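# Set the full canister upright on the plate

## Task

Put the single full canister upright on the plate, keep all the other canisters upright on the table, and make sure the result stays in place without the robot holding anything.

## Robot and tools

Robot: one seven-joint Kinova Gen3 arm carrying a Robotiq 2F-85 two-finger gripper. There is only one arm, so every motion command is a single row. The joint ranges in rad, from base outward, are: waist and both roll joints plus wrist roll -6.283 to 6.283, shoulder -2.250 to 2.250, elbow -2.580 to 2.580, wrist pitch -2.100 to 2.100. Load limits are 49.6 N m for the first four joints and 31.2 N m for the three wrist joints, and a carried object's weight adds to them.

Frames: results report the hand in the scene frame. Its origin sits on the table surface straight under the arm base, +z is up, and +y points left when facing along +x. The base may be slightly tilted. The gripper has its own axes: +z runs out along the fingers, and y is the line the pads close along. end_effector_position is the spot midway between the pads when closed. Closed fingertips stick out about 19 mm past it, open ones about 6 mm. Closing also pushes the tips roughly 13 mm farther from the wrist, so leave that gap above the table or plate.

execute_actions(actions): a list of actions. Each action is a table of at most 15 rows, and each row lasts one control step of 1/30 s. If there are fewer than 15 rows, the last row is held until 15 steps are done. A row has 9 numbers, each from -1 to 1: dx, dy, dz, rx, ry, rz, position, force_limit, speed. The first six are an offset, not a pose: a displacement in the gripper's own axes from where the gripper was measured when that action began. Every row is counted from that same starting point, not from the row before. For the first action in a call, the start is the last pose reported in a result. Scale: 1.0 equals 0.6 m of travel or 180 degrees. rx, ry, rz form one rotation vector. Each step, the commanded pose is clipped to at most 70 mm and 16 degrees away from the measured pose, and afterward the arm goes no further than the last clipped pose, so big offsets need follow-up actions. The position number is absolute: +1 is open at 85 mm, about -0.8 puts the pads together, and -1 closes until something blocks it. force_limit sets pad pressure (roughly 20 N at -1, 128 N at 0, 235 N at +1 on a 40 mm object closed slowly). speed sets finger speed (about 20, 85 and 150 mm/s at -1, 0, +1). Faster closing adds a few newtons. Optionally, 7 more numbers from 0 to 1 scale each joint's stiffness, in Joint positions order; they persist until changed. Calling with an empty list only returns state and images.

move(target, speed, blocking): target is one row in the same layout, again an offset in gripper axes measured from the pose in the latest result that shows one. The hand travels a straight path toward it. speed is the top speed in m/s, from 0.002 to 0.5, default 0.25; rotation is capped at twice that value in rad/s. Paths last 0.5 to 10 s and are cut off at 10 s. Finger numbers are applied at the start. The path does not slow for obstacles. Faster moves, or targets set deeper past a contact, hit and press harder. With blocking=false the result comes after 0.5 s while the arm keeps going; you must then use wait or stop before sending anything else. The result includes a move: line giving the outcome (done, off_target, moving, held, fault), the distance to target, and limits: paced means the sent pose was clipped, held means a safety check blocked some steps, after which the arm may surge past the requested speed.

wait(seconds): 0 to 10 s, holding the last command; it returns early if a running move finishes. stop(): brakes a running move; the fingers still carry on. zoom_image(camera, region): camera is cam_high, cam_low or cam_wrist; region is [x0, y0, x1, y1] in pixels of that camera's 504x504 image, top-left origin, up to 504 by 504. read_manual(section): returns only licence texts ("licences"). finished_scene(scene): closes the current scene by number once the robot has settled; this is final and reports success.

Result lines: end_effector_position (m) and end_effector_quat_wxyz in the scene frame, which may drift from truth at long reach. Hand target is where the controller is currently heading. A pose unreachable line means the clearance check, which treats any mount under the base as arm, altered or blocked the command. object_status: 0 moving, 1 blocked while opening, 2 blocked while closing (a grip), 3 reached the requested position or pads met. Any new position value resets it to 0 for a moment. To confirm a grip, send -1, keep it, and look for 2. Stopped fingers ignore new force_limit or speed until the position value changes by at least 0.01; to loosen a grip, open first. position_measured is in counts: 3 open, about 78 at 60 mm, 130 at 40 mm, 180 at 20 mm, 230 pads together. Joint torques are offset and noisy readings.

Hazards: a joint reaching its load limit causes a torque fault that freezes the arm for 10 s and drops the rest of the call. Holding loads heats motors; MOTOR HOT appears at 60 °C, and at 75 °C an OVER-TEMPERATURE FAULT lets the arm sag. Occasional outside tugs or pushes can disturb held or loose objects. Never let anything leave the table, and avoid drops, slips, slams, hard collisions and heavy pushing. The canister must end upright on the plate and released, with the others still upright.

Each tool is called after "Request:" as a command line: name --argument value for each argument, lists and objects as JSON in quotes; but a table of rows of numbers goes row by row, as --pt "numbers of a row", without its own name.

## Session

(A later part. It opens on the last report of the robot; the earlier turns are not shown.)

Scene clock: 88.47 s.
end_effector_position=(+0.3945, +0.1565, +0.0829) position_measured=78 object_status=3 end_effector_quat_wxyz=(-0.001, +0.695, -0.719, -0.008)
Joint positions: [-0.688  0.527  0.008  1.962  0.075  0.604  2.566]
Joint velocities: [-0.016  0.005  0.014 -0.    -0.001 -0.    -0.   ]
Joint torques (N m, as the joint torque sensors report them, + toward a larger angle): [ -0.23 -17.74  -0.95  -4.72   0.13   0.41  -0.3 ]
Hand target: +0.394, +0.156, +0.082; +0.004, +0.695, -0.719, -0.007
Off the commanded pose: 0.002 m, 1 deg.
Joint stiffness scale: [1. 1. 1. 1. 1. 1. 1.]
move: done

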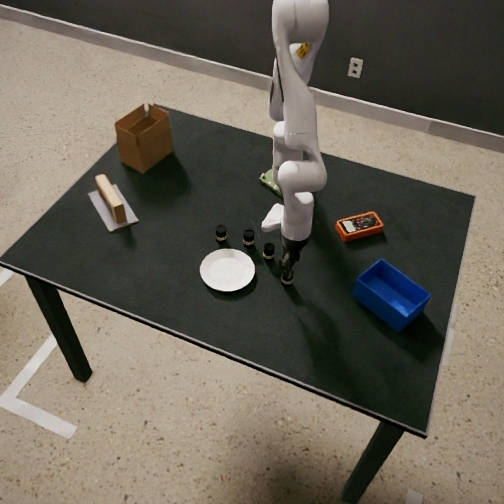

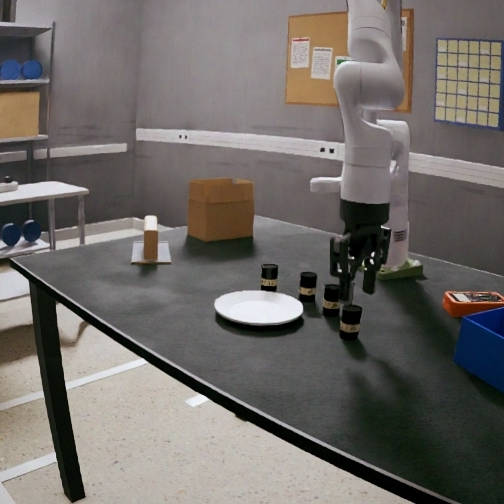

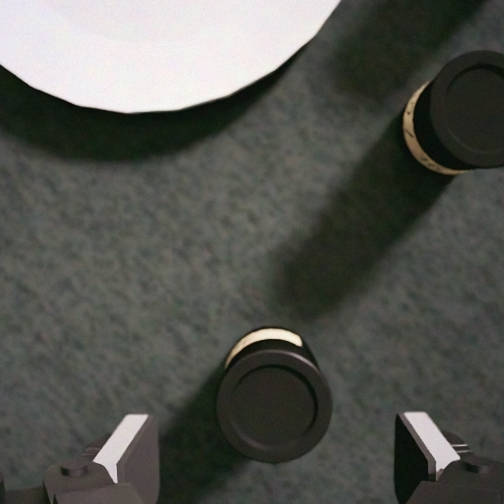

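D: 0.04. Re-weigh A.

Request:
move --target '[0.011,-0.003,0.078,0,0,0,0.4,-0.7,0]' --speed 0.1

Request:
wait --seconds 0.6

Request:
wait --seconds 0.1

Request:
wait --seconds 0.1

Request:
execute_actions --actions '[[[0,0,0,0,0,0,-1,-0.7,0]],[[0,0,0,0,0,0,-1,-0.7,0],[0,0,0,0,0,0,-1,-0.7,0],[0,0,0,0,0,0,-1,-0.7,0],[0,0,-0.004,0,0,0,-1,-0.7,0],[0,0,-0.008,0,0,0,-1,-0.7,0]]]'

Request:
wait --seconds 0.6

Request:
wait --seconds 0.1

Request:
wait --seconds 0.1

Scene clock: 94.23 s.
end_effector_position=(+0.3949, +0.1539, +0.0386) position_measured=78 object_status=3 end_effector_quat_wxyz=(-0.001, +0.691, -0.723, -0.011)
Joint positions: [-0.672  0.624  0.01   1.989  0.075  0.479  2.567]
Joint velocities: [0.002 0.004 0.    0.    0.001 0.    0.   ]
Joint torques (N m, as the joint torque sensors report them, + toward a larger angle): [ -0.62 -17.95  -0.82  -3.71   0.01   0.37  -0.25]
Hand target: +0.395, +0.150, +0.036; -0.000, +0.695, -0.719, -0.008
Off the commanded pose: 0.004 m, 1 deg.
Joint stiffness scale: [1. 1. 1. 1. 1. 1. 1.]
move: off_target

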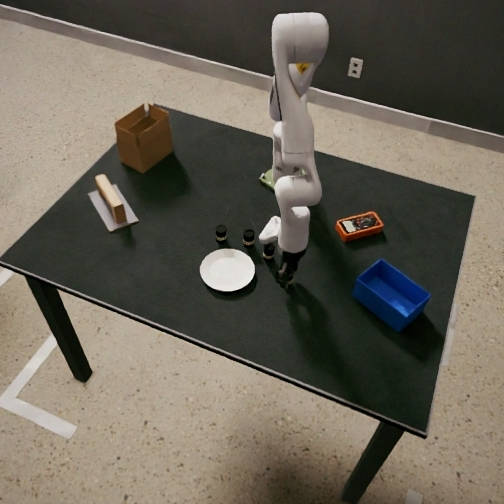

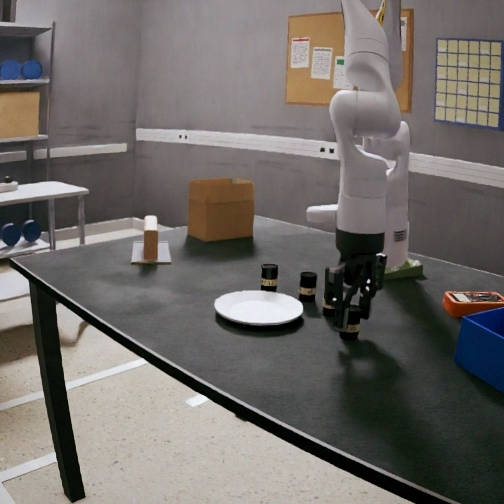

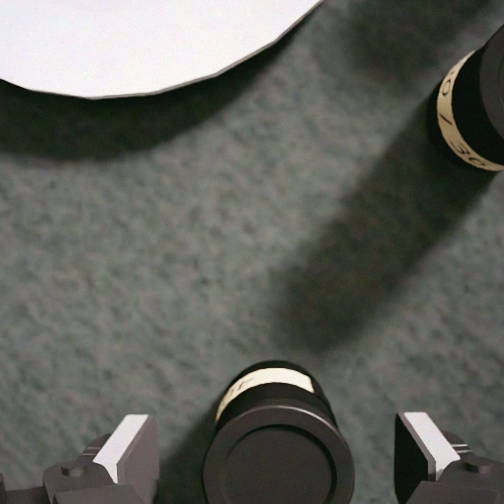

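Scene clock: 94.83 s.
end_effector_position=(+0.3948, +0.1538, +0.0384) position_measured=78 object_status=3 end_effector_quat_wxyz=(-0.001, +0.691, -0.723, -0.011)
Joint positions: [-0.672  0.625  0.01   1.989  0.075  0.479  2.567]
Joint velocities: [-0.001  0.001 -0.001  0.     0.002 -0.001 -0.   ]
Joint torques (N m, as the joint torque sensors report them, + toward a larger angle): [ -0.63 -17.93  -0.74  -3.77   0.02   0.41  -0.29]
Hand target: +0.395, +0.150, +0.036; -0.000, +0.695, -0.719, -0.008
Off the commanded pose: 0.004 m, 1 deg.
Joint stiffness scale: [1. 1. 1. 1. 1. 1. 1.]
wait: 0.60 s; at rest by 0.17 s

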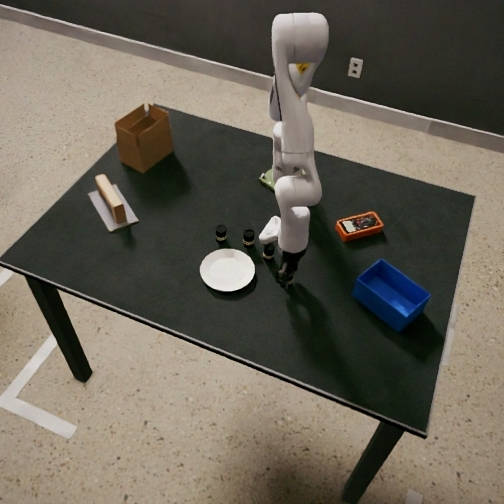

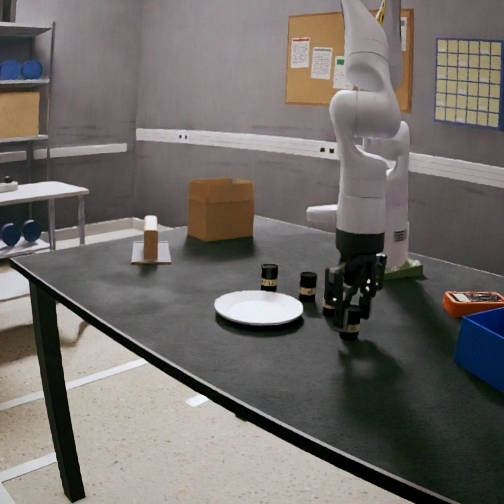

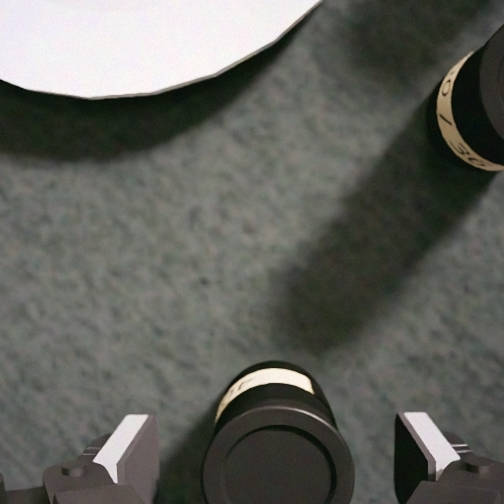

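Scene clock: 94.93 s.
end_effector_position=(+0.3948, +0.1538, +0.0384) position_measured=78 object_status=3 end_effector_quat_wxyz=(-0.001, +0.691, -0.723, -0.011)
Joint positions: [-0.672  0.625  0.01   1.989  0.075  0.479  2.567]
Joint velocities: [-0.     0.    -0.001 -0.001 -0.001 -0.001  0.   ]
Joint torques (N m, as the joint torque sensors report them, + toward a larger angle): [ -0.57 -17.91  -0.74  -3.7    0.     0.4   -0.24]
Hand target: +0.395, +0.150, +0.036; -0.000, +0.695, -0.719, -0.008
Off the commanded pose: 0.004 m, 1 deg.
Joint stiffness scale: [1. 1. 1. 1. 1. 1. 1.]
wait: 0.10 s; no rest

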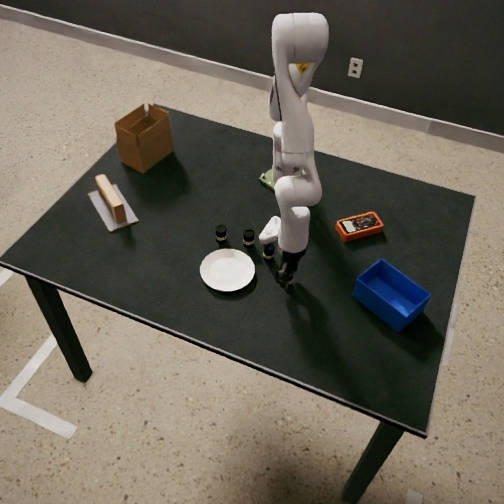

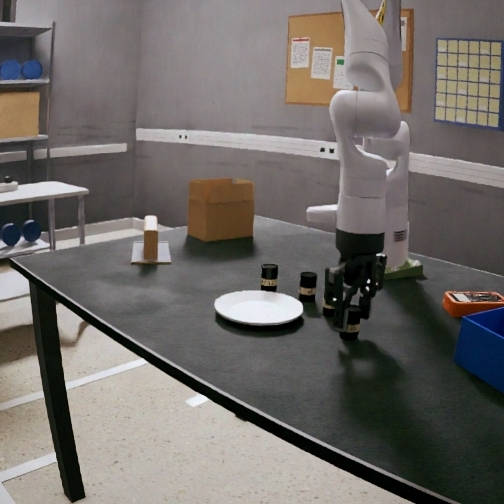

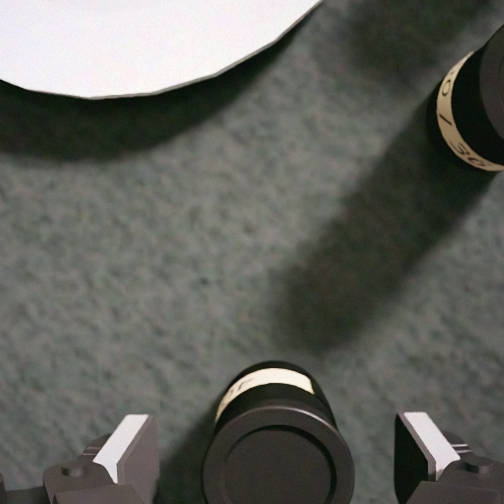

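Scene clock: 95.03 s.
end_effector_position=(+0.3948, +0.1538, +0.0384) position_measured=78 object_status=3 end_effector_quat_wxyz=(-0.001, +0.691, -0.723, -0.011)
Joint positions: [-0.672  0.625  0.01   1.989  0.075  0.479  2.567]
Joint velocities: [-0.001  0.001  0.001 -0.    -0.    -0.    -0.   ]
Joint torques (N m, as the joint torque sensors report them, + toward a larger angle): [ -0.58 -18.05  -0.66  -3.65   0.05   0.35  -0.26]
Hand target: +0.395, +0.150, +0.036; -0.000, +0.695, -0.719, -0.008
Off the commanded pose: 0.004 m, 1 deg.
Joint stiffness scale: [1. 1. 1. 1. 1. 1. 1.]
wait: 0.10 s; no rest

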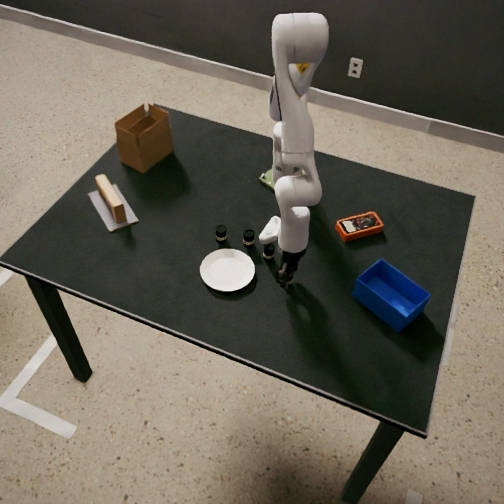

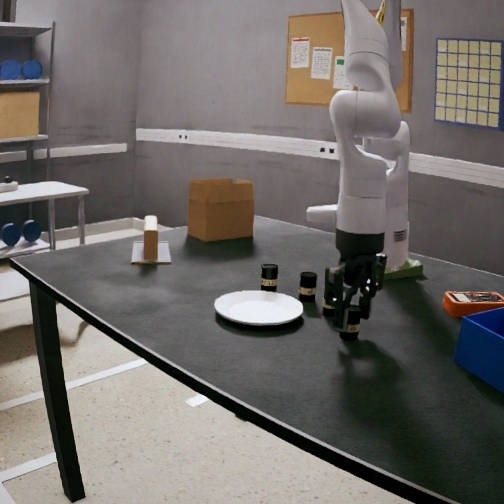

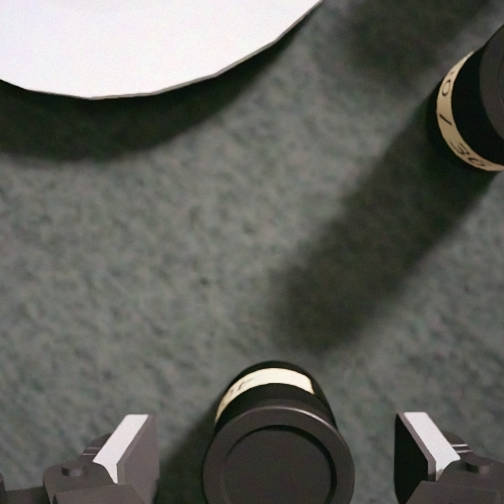

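Scene clock: 96.03 s.
end_effector_position=(+0.3953, +0.1538, +0.0412) position_measured=153 object_status=2 end_effector_quat_wxyz=(-0.002, +0.691, -0.723, -0.010)
Joint positions: [-0.672  0.618  0.01   1.989  0.075  0.484  2.567]
Joint velocities: [-0.    -0.004 -0.001 -0.     0.001  0.001 -0.001]
Joint torques (N m, as the joint torque sensors report them, + toward a larger angle): [ -0.59 -17.95  -0.7   -3.93  -0.01   0.36  -0.25]
Hand target: +0.395, +0.154, +0.043; -0.001, +0.691, -0.723, -0.011
Off the commanded pose: 0.002 m, 0 deg.
Joint stiffness scale: [1. 1. 1. 1. 1. 1. 1.]

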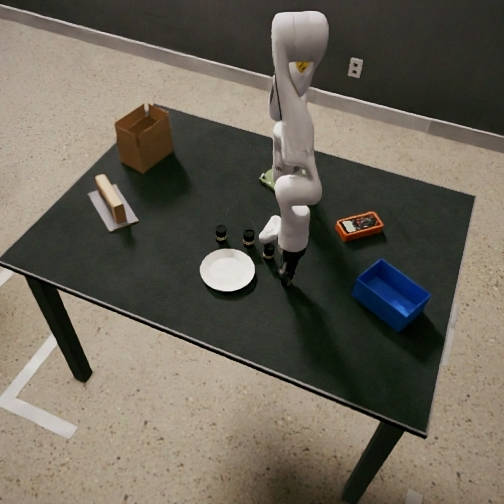

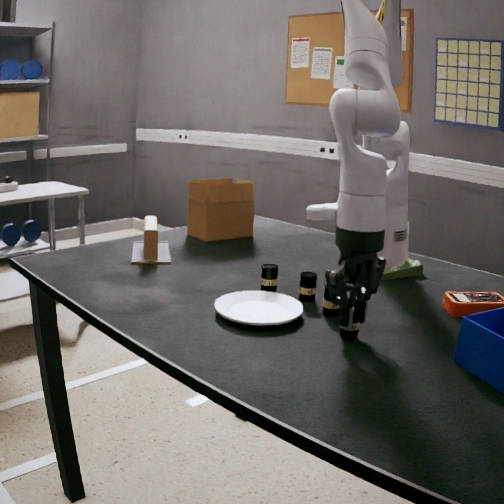

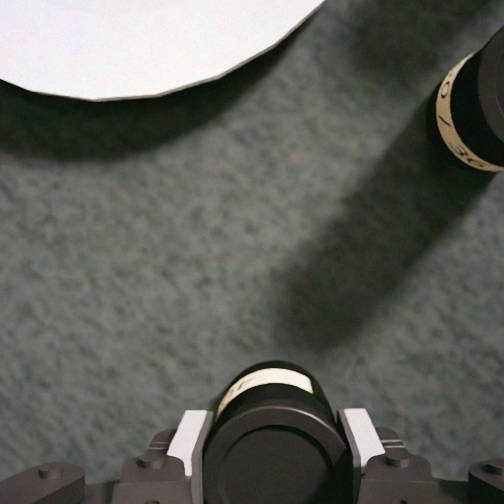

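Scene clock: 96.63 s.
end_effector_position=(+0.3954, +0.1538, +0.0413) position_measured=153 object_status=2 end_effector_quat_wxyz=(-0.002, +0.691, -0.723, -0.010)
Joint positions: [-0.672  0.617  0.01   1.989  0.075  0.484  2.567]
Joint velocities: [ 0.    -0.    -0.001 -0.001 -0.001 -0.    -0.001]
Joint torques (N m, as the joint torque sensors report them, + toward a larger angle): [ -0.62 -18.16  -0.68  -3.86   0.07   0.42  -0.27]
Hand target: +0.395, +0.154, +0.043; -0.001, +0.691, -0.723, -0.011
Off the commanded pose: 0.002 m, 0 deg.
Joint stiffness scale: [1. 1. 1. 1. 1. 1. 1.]
wait: 0.60 s; at rest by 0.17 s

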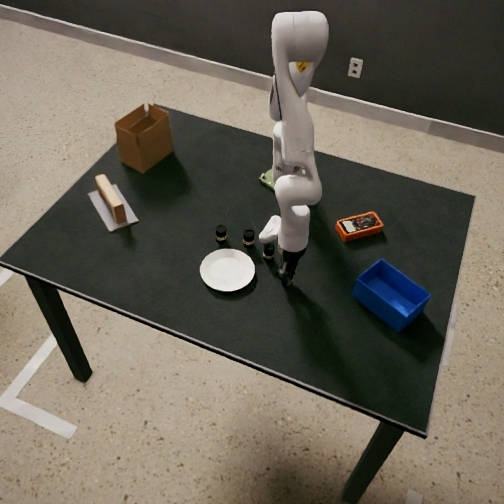

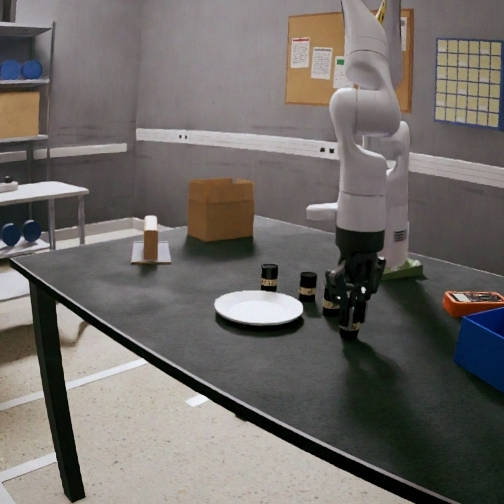

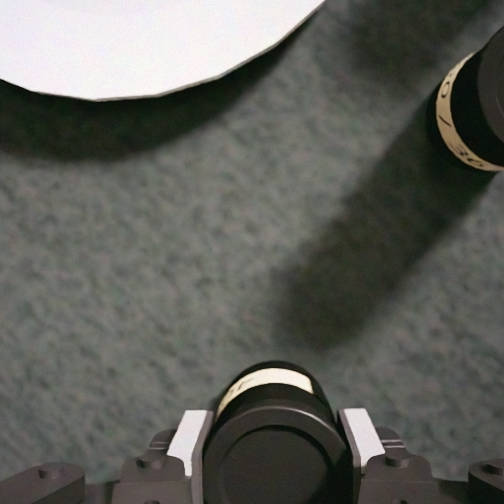

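Scene clock: 96.73 s.
end_effector_position=(+0.3954, +0.1538, +0.0413) position_measured=153 object_status=2 end_effector_quat_wxyz=(-0.002, +0.691, -0.723, -0.010)
Joint positions: [-0.672  0.617  0.01   1.989  0.075  0.484  2.567]
Joint velocities: [ 0.     0.    -0.     0.    -0.001  0.    -0.   ]
Joint torques (N m, as the joint torque sensors report them, + toward a larger angle): [ -0.63 -18.15  -0.71  -3.89  -0.01   0.43  -0.31]
Hand target: +0.395, +0.154, +0.043; -0.001, +0.691, -0.723, -0.011
Off the commanded pose: 0.002 m, 0 deg.
Joint stiffness scale: [1. 1. 1. 1. 1. 1. 1.]
wait: 0.10 s; no rest

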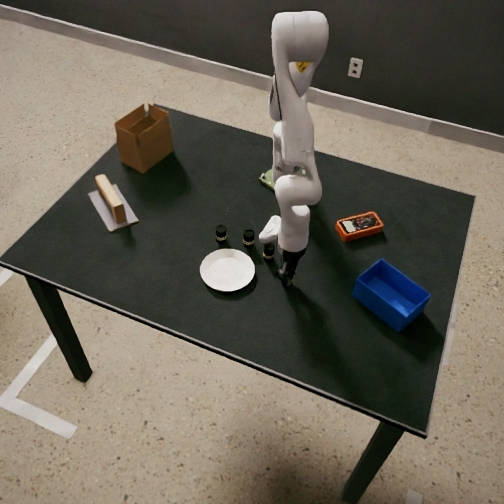

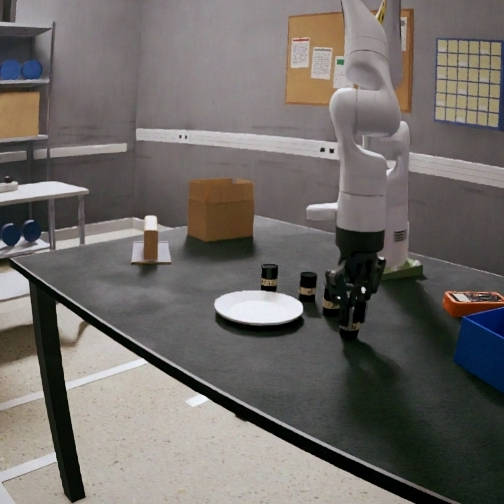

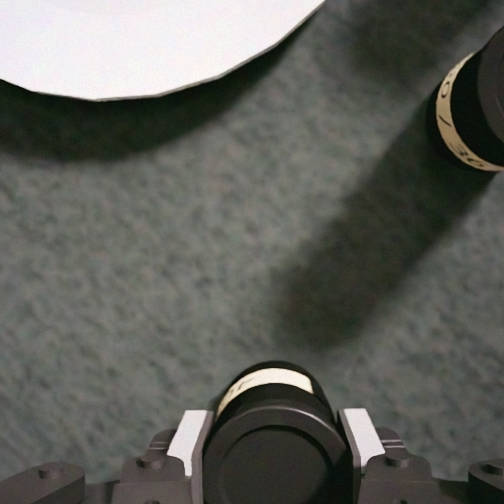

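Scene clock: 96.83 s.
end_effector_position=(+0.3954, +0.1538, +0.0413) position_measured=153 object_status=2 end_effector_quat_wxyz=(-0.002, +0.691, -0.723, -0.010)
Joint positions: [-0.672  0.617  0.01   1.989  0.075  0.484  2.567]
Joint velocities: [ 0.     0.     0.002 -0.    -0.    -0.     0.003]
Joint torques (N m, as the joint torque sensors report them, + toward a larger angle): [ -0.6  -18.22  -0.73  -3.94   0.04   0.4   -0.31]
Hand target: +0.395, +0.154, +0.043; -0.001, +0.691, -0.723, -0.011
Off the commanded pose: 0.002 m, 0 deg.
Joint stiffness scale: [1. 1. 1. 1. 1. 1. 1.]
wait: 0.10 s; no rest

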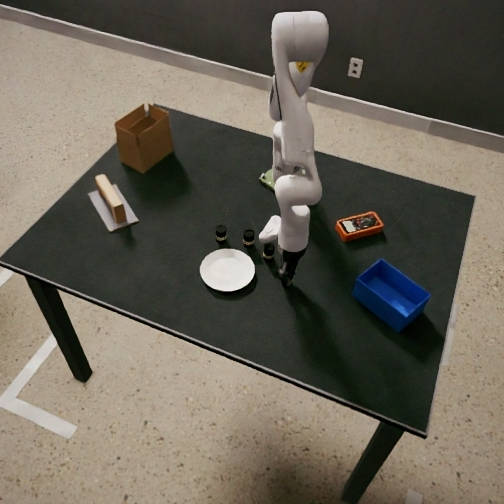

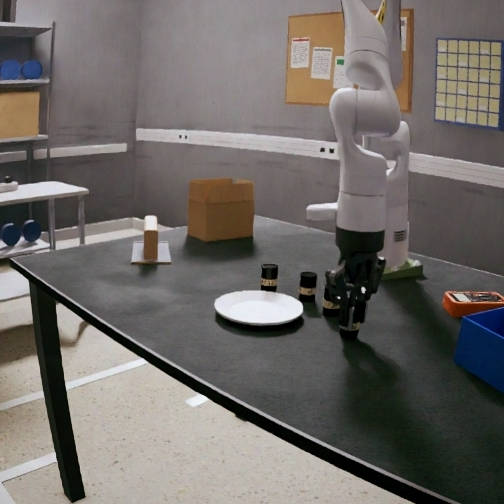

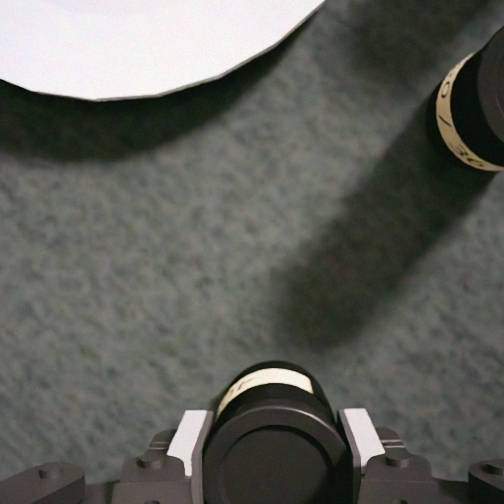

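A is full. Plate ≈ (0.43,-0.01).

Request:
move --target '[0.02,-0.03,-0.065,0,0,0,-1,-0.7,0]' --speed 0.15

Request:
move --target '[0.25,-0.04,0,0,0,0,-1,-0.7,0]' --speed 0.2

Request:
move --target '[0,0,0.05,0,0,0,-1,-0.7,0]' --speed 0.04

Scene clock: 100.77 s.
end_effector_position=(+0.4126, +0.1400, +0.0773) position_measured=153 object_status=2 end_effector_quat_wxyz=(-0.002, +0.689, -0.724, -0.009)
Joint positions: [-0.621  0.55  -0.003  1.931  0.075  0.607  2.608]
Joint velocities: [ 0.01  -0.004 -0.01  -0.     0.     0.001  0.001]
Joint torques (N m, as the joint torque sensors report them, + toward a larger angle): [ -0.64 -18.06  -0.56  -4.72  -0.03   0.38  -0.25]
Hand target: +0.413, +0.140, +0.080; -0.002, +0.690, -0.723, -0.010
Off the commanded pose: 0.003 m, 0 deg.
Joint stiffness scale: [1. 1. 1. 1. 1. 1. 1.]
move: done

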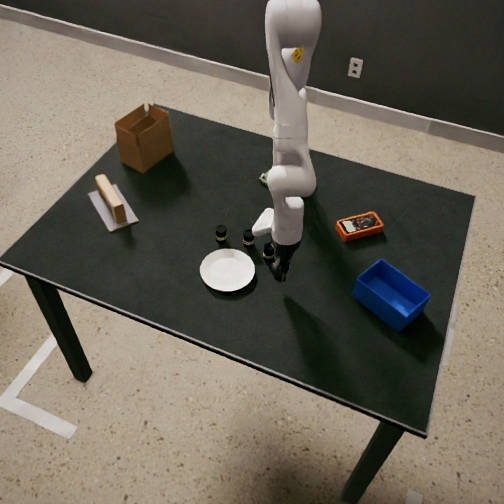

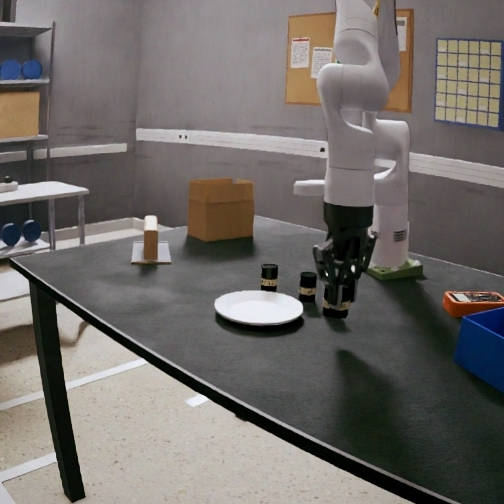

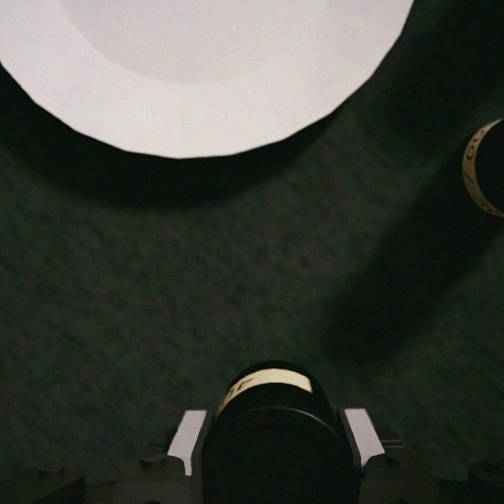

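Scene clock: 102.07 s.
end_effector_position=(+0.4264, -0.0118, +0.0738) position_measured=153 object_status=2 end_effector_quat_wxyz=(+0.002, +0.690, -0.724, -0.008)
Joint positions: [-0.244  0.528 -0.015  1.967  0.058  0.588  2.99 ]
Joint velocities: [ 0.023  0.    -0.017 -0.001  0.    -0.    -0.   ]
Joint torques (N m, as the joint torque sensors report them, + toward a larger angle): [ -0.16 -17.84  -1.02  -4.7    0.06   0.41  -0.28]
Hand target: +0.429, -0.011, +0.075; -0.001, +0.689, -0.724, -0.009
Off the commanded pose: 0.003 m, 0 deg.
Joint stiffness scale: [1. 1. 1. 1. 1. 1. 1.]
move: done

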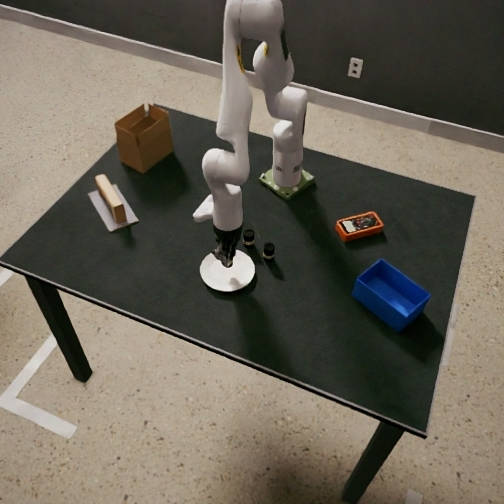

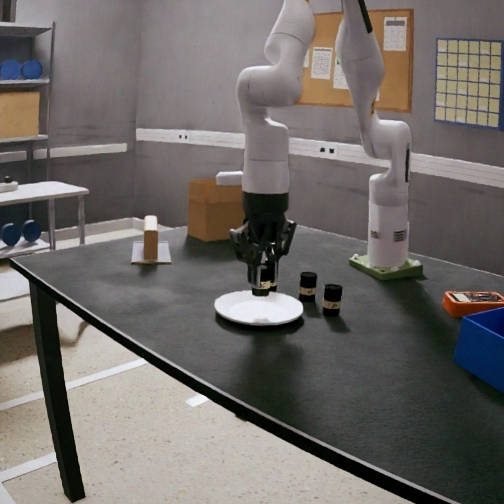

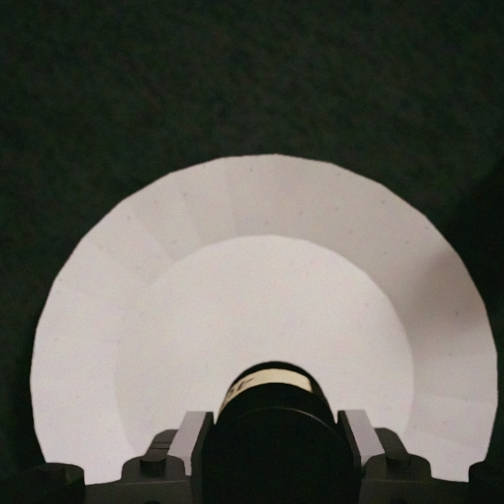

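Scene clock: 103.17 s.
end_effector_position=(+0.4269, -0.0111, +0.0463) position_measured=153 object_status=2 end_effector_quat_wxyz=(+0.001, +0.690, -0.724, -0.009)
Joint positions: [-0.244  0.589 -0.012  1.981  0.058  0.512  2.99 ]
Joint velocities: [-0.001  0.005 -0.     0.     0.    -0.001  0.001]
Joint torques (N m, as the joint torque sensors report them, + toward a larger angle): [ -0.13 -18.69  -0.62  -4.02   0.06   0.35  -0.24]
Hand target: +0.426, -0.012, +0.044; +0.002, +0.690, -0.724, -0.008
Off the commanded pose: 0.003 m, 0 deg.
Joint stiffness scale: [1. 1. 1. 1. 1. 1. 1.]
move: done

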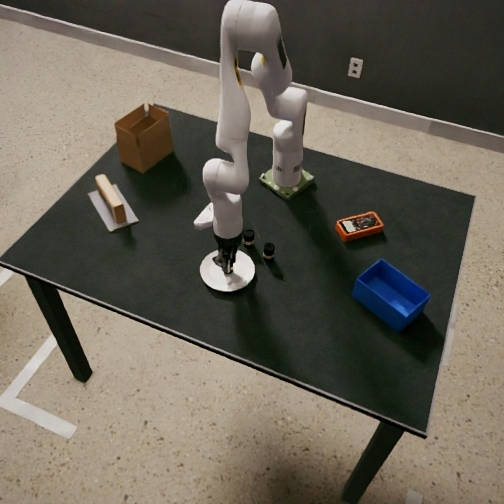

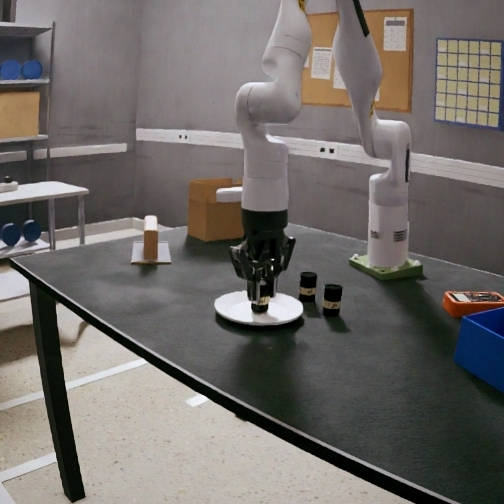

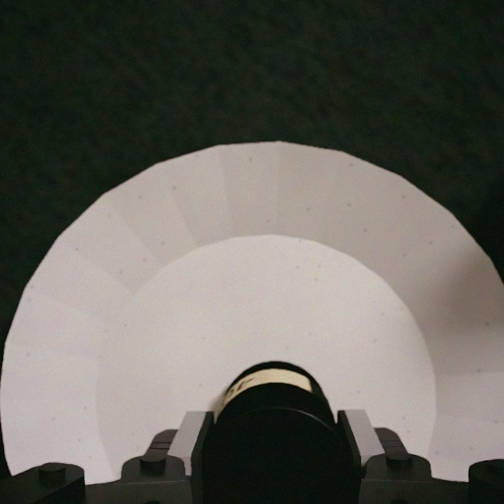

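Request:
move --target '[0,0,0.011,0,0,0,-1,-0.7,0]' --speed 0.015

Request:
move --target '[0,0,0,0,0,0,0.4,-0.7,0]'

Request:
move --target '[0,0,-0.08,0,0,0,0.4,-0.7,0]' --speed 0.15

Scene clock: 106.17 s.
end_effector_position=(+0.4272, -0.0108, +0.0433) position_measured=153 object_status=2 end_effector_quat_wxyz=(+0.001, +0.690, -0.724, -0.010)
Joint positions: [-0.244  0.597 -0.012  1.981  0.058  0.505  2.99 ]
Joint velocities: [-0.001  0.    -0.     0.    -0.001  0.001  0.001]
Joint torques (N m, as the joint torque sensors report them, + toward a larger angle): [ -0.15 -14.81  -0.63  -3.95   0.12  -0.33  -0.24]
Hand target: +0.427, -0.011, +0.040; +0.001, +0.690, -0.724, -0.009
Off the commanded pose: 0.004 m, 0 deg.
Joint stiffness scale: [1. 1. 1. 1. 1. 1. 1.]
move: off_target

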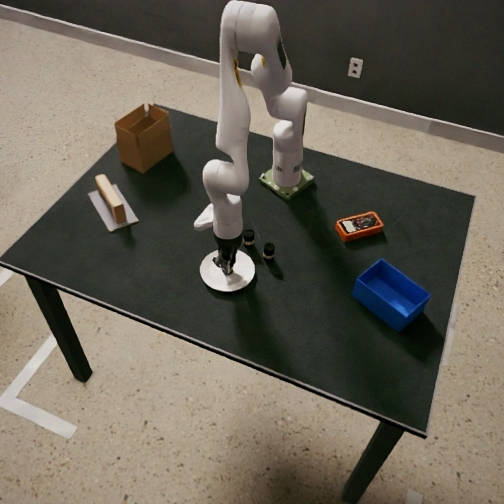

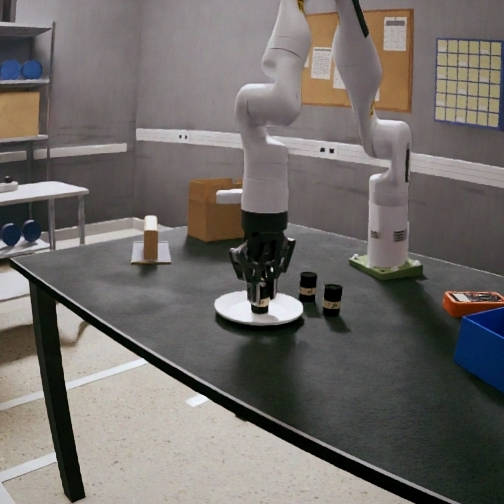

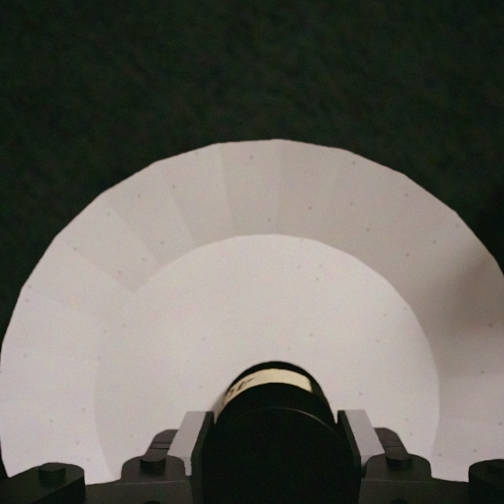

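Scene clock: 106.87 s.
end_effector_position=(+0.4272, -0.0108, +0.0433) position_measured=78 object_status=0 end_effector_quat_wxyz=(+0.001, +0.690, -0.724, -0.010)
Joint positions: [-0.244  0.597 -0.012  1.981  0.058  0.505  2.99 ]
Joint velocities: [ 0.001 -0.    -0.     0.     0.001  0.001  0.   ]
Joint torques (N m, as the joint torque sensors report them, + toward a larger angle): [ -0.08 -18.13  -0.6   -3.8    0.09   0.43  -0.26]
Hand target: +0.427, -0.011, +0.043; +0.001, +0.690, -0.724, -0.010
Off the commanded pose: 0.000 m, 0 deg.
Joint stiffness scale: [1. 1. 1. 1. 1. 1. 1.]
move: done

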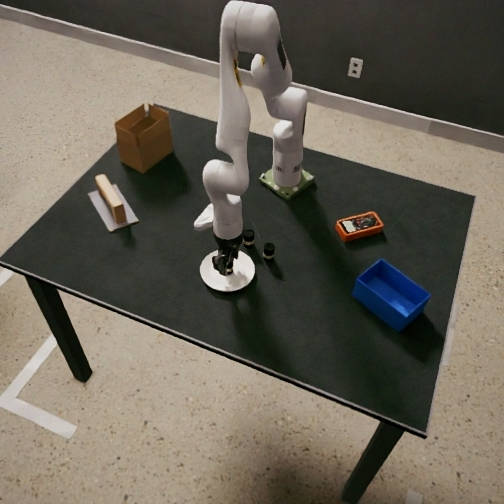

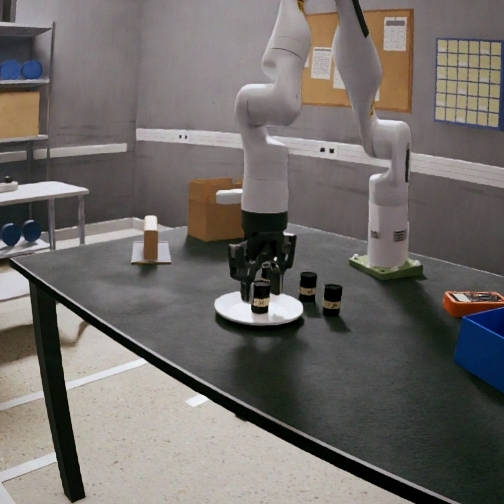

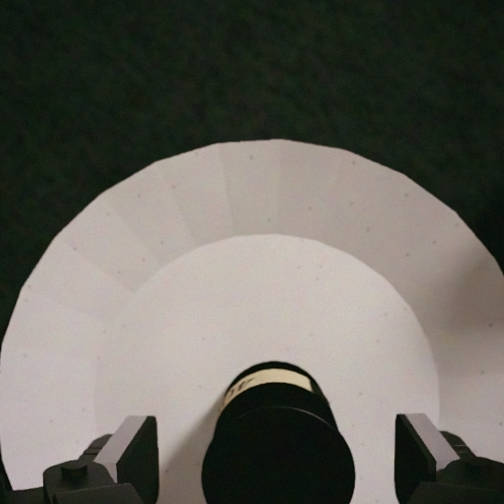

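Scene clock: 107.77 s.
end_effector_position=(+0.4273, -0.0121, +0.0887) position_measured=78 object_status=3 end_effector_quat_wxyz=(+0.003, +0.690, -0.724, -0.008)
Joint positions: [-0.242  0.497 -0.019  1.953  0.058  0.633  2.99 ]
Joint velocities: [ 0.005 -0.004 -0.003 -0.     0.     0.001 -0.001]
Joint torques (N m, as the joint torque sensors report them, + toward a larger angle): [ -0.25 -17.2   -0.67  -4.8    0.04   0.44  -0.29]
Hand target: +0.428, -0.011, +0.091; +0.001, +0.690, -0.724, -0.010
Off the commanded pose: 0.003 m, 0 deg.
Joint stiffness scale: [1. 1. 1. 1. 1. 1. 1.]
move: done

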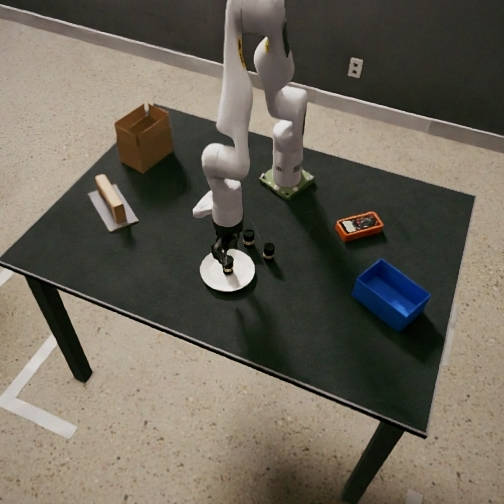

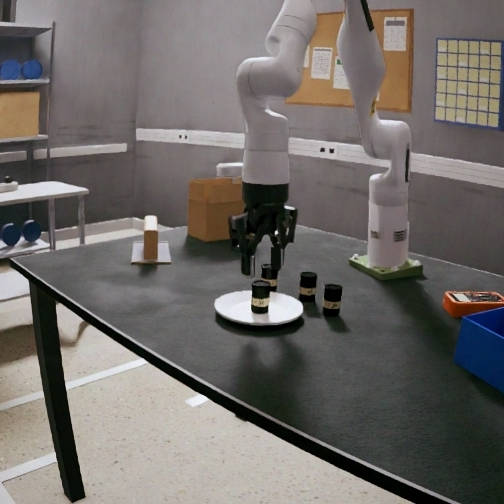

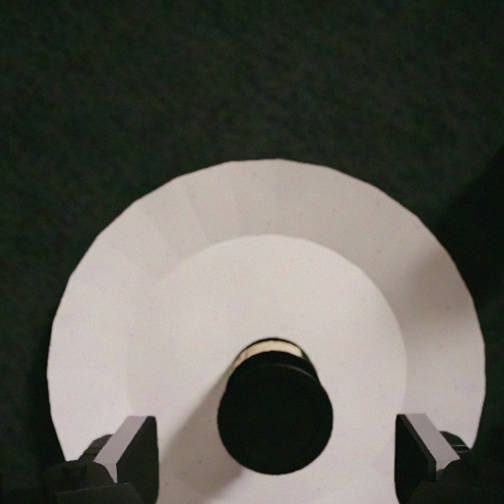

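Request:
finished_scene --scene 1

The scene is finished: the task was done.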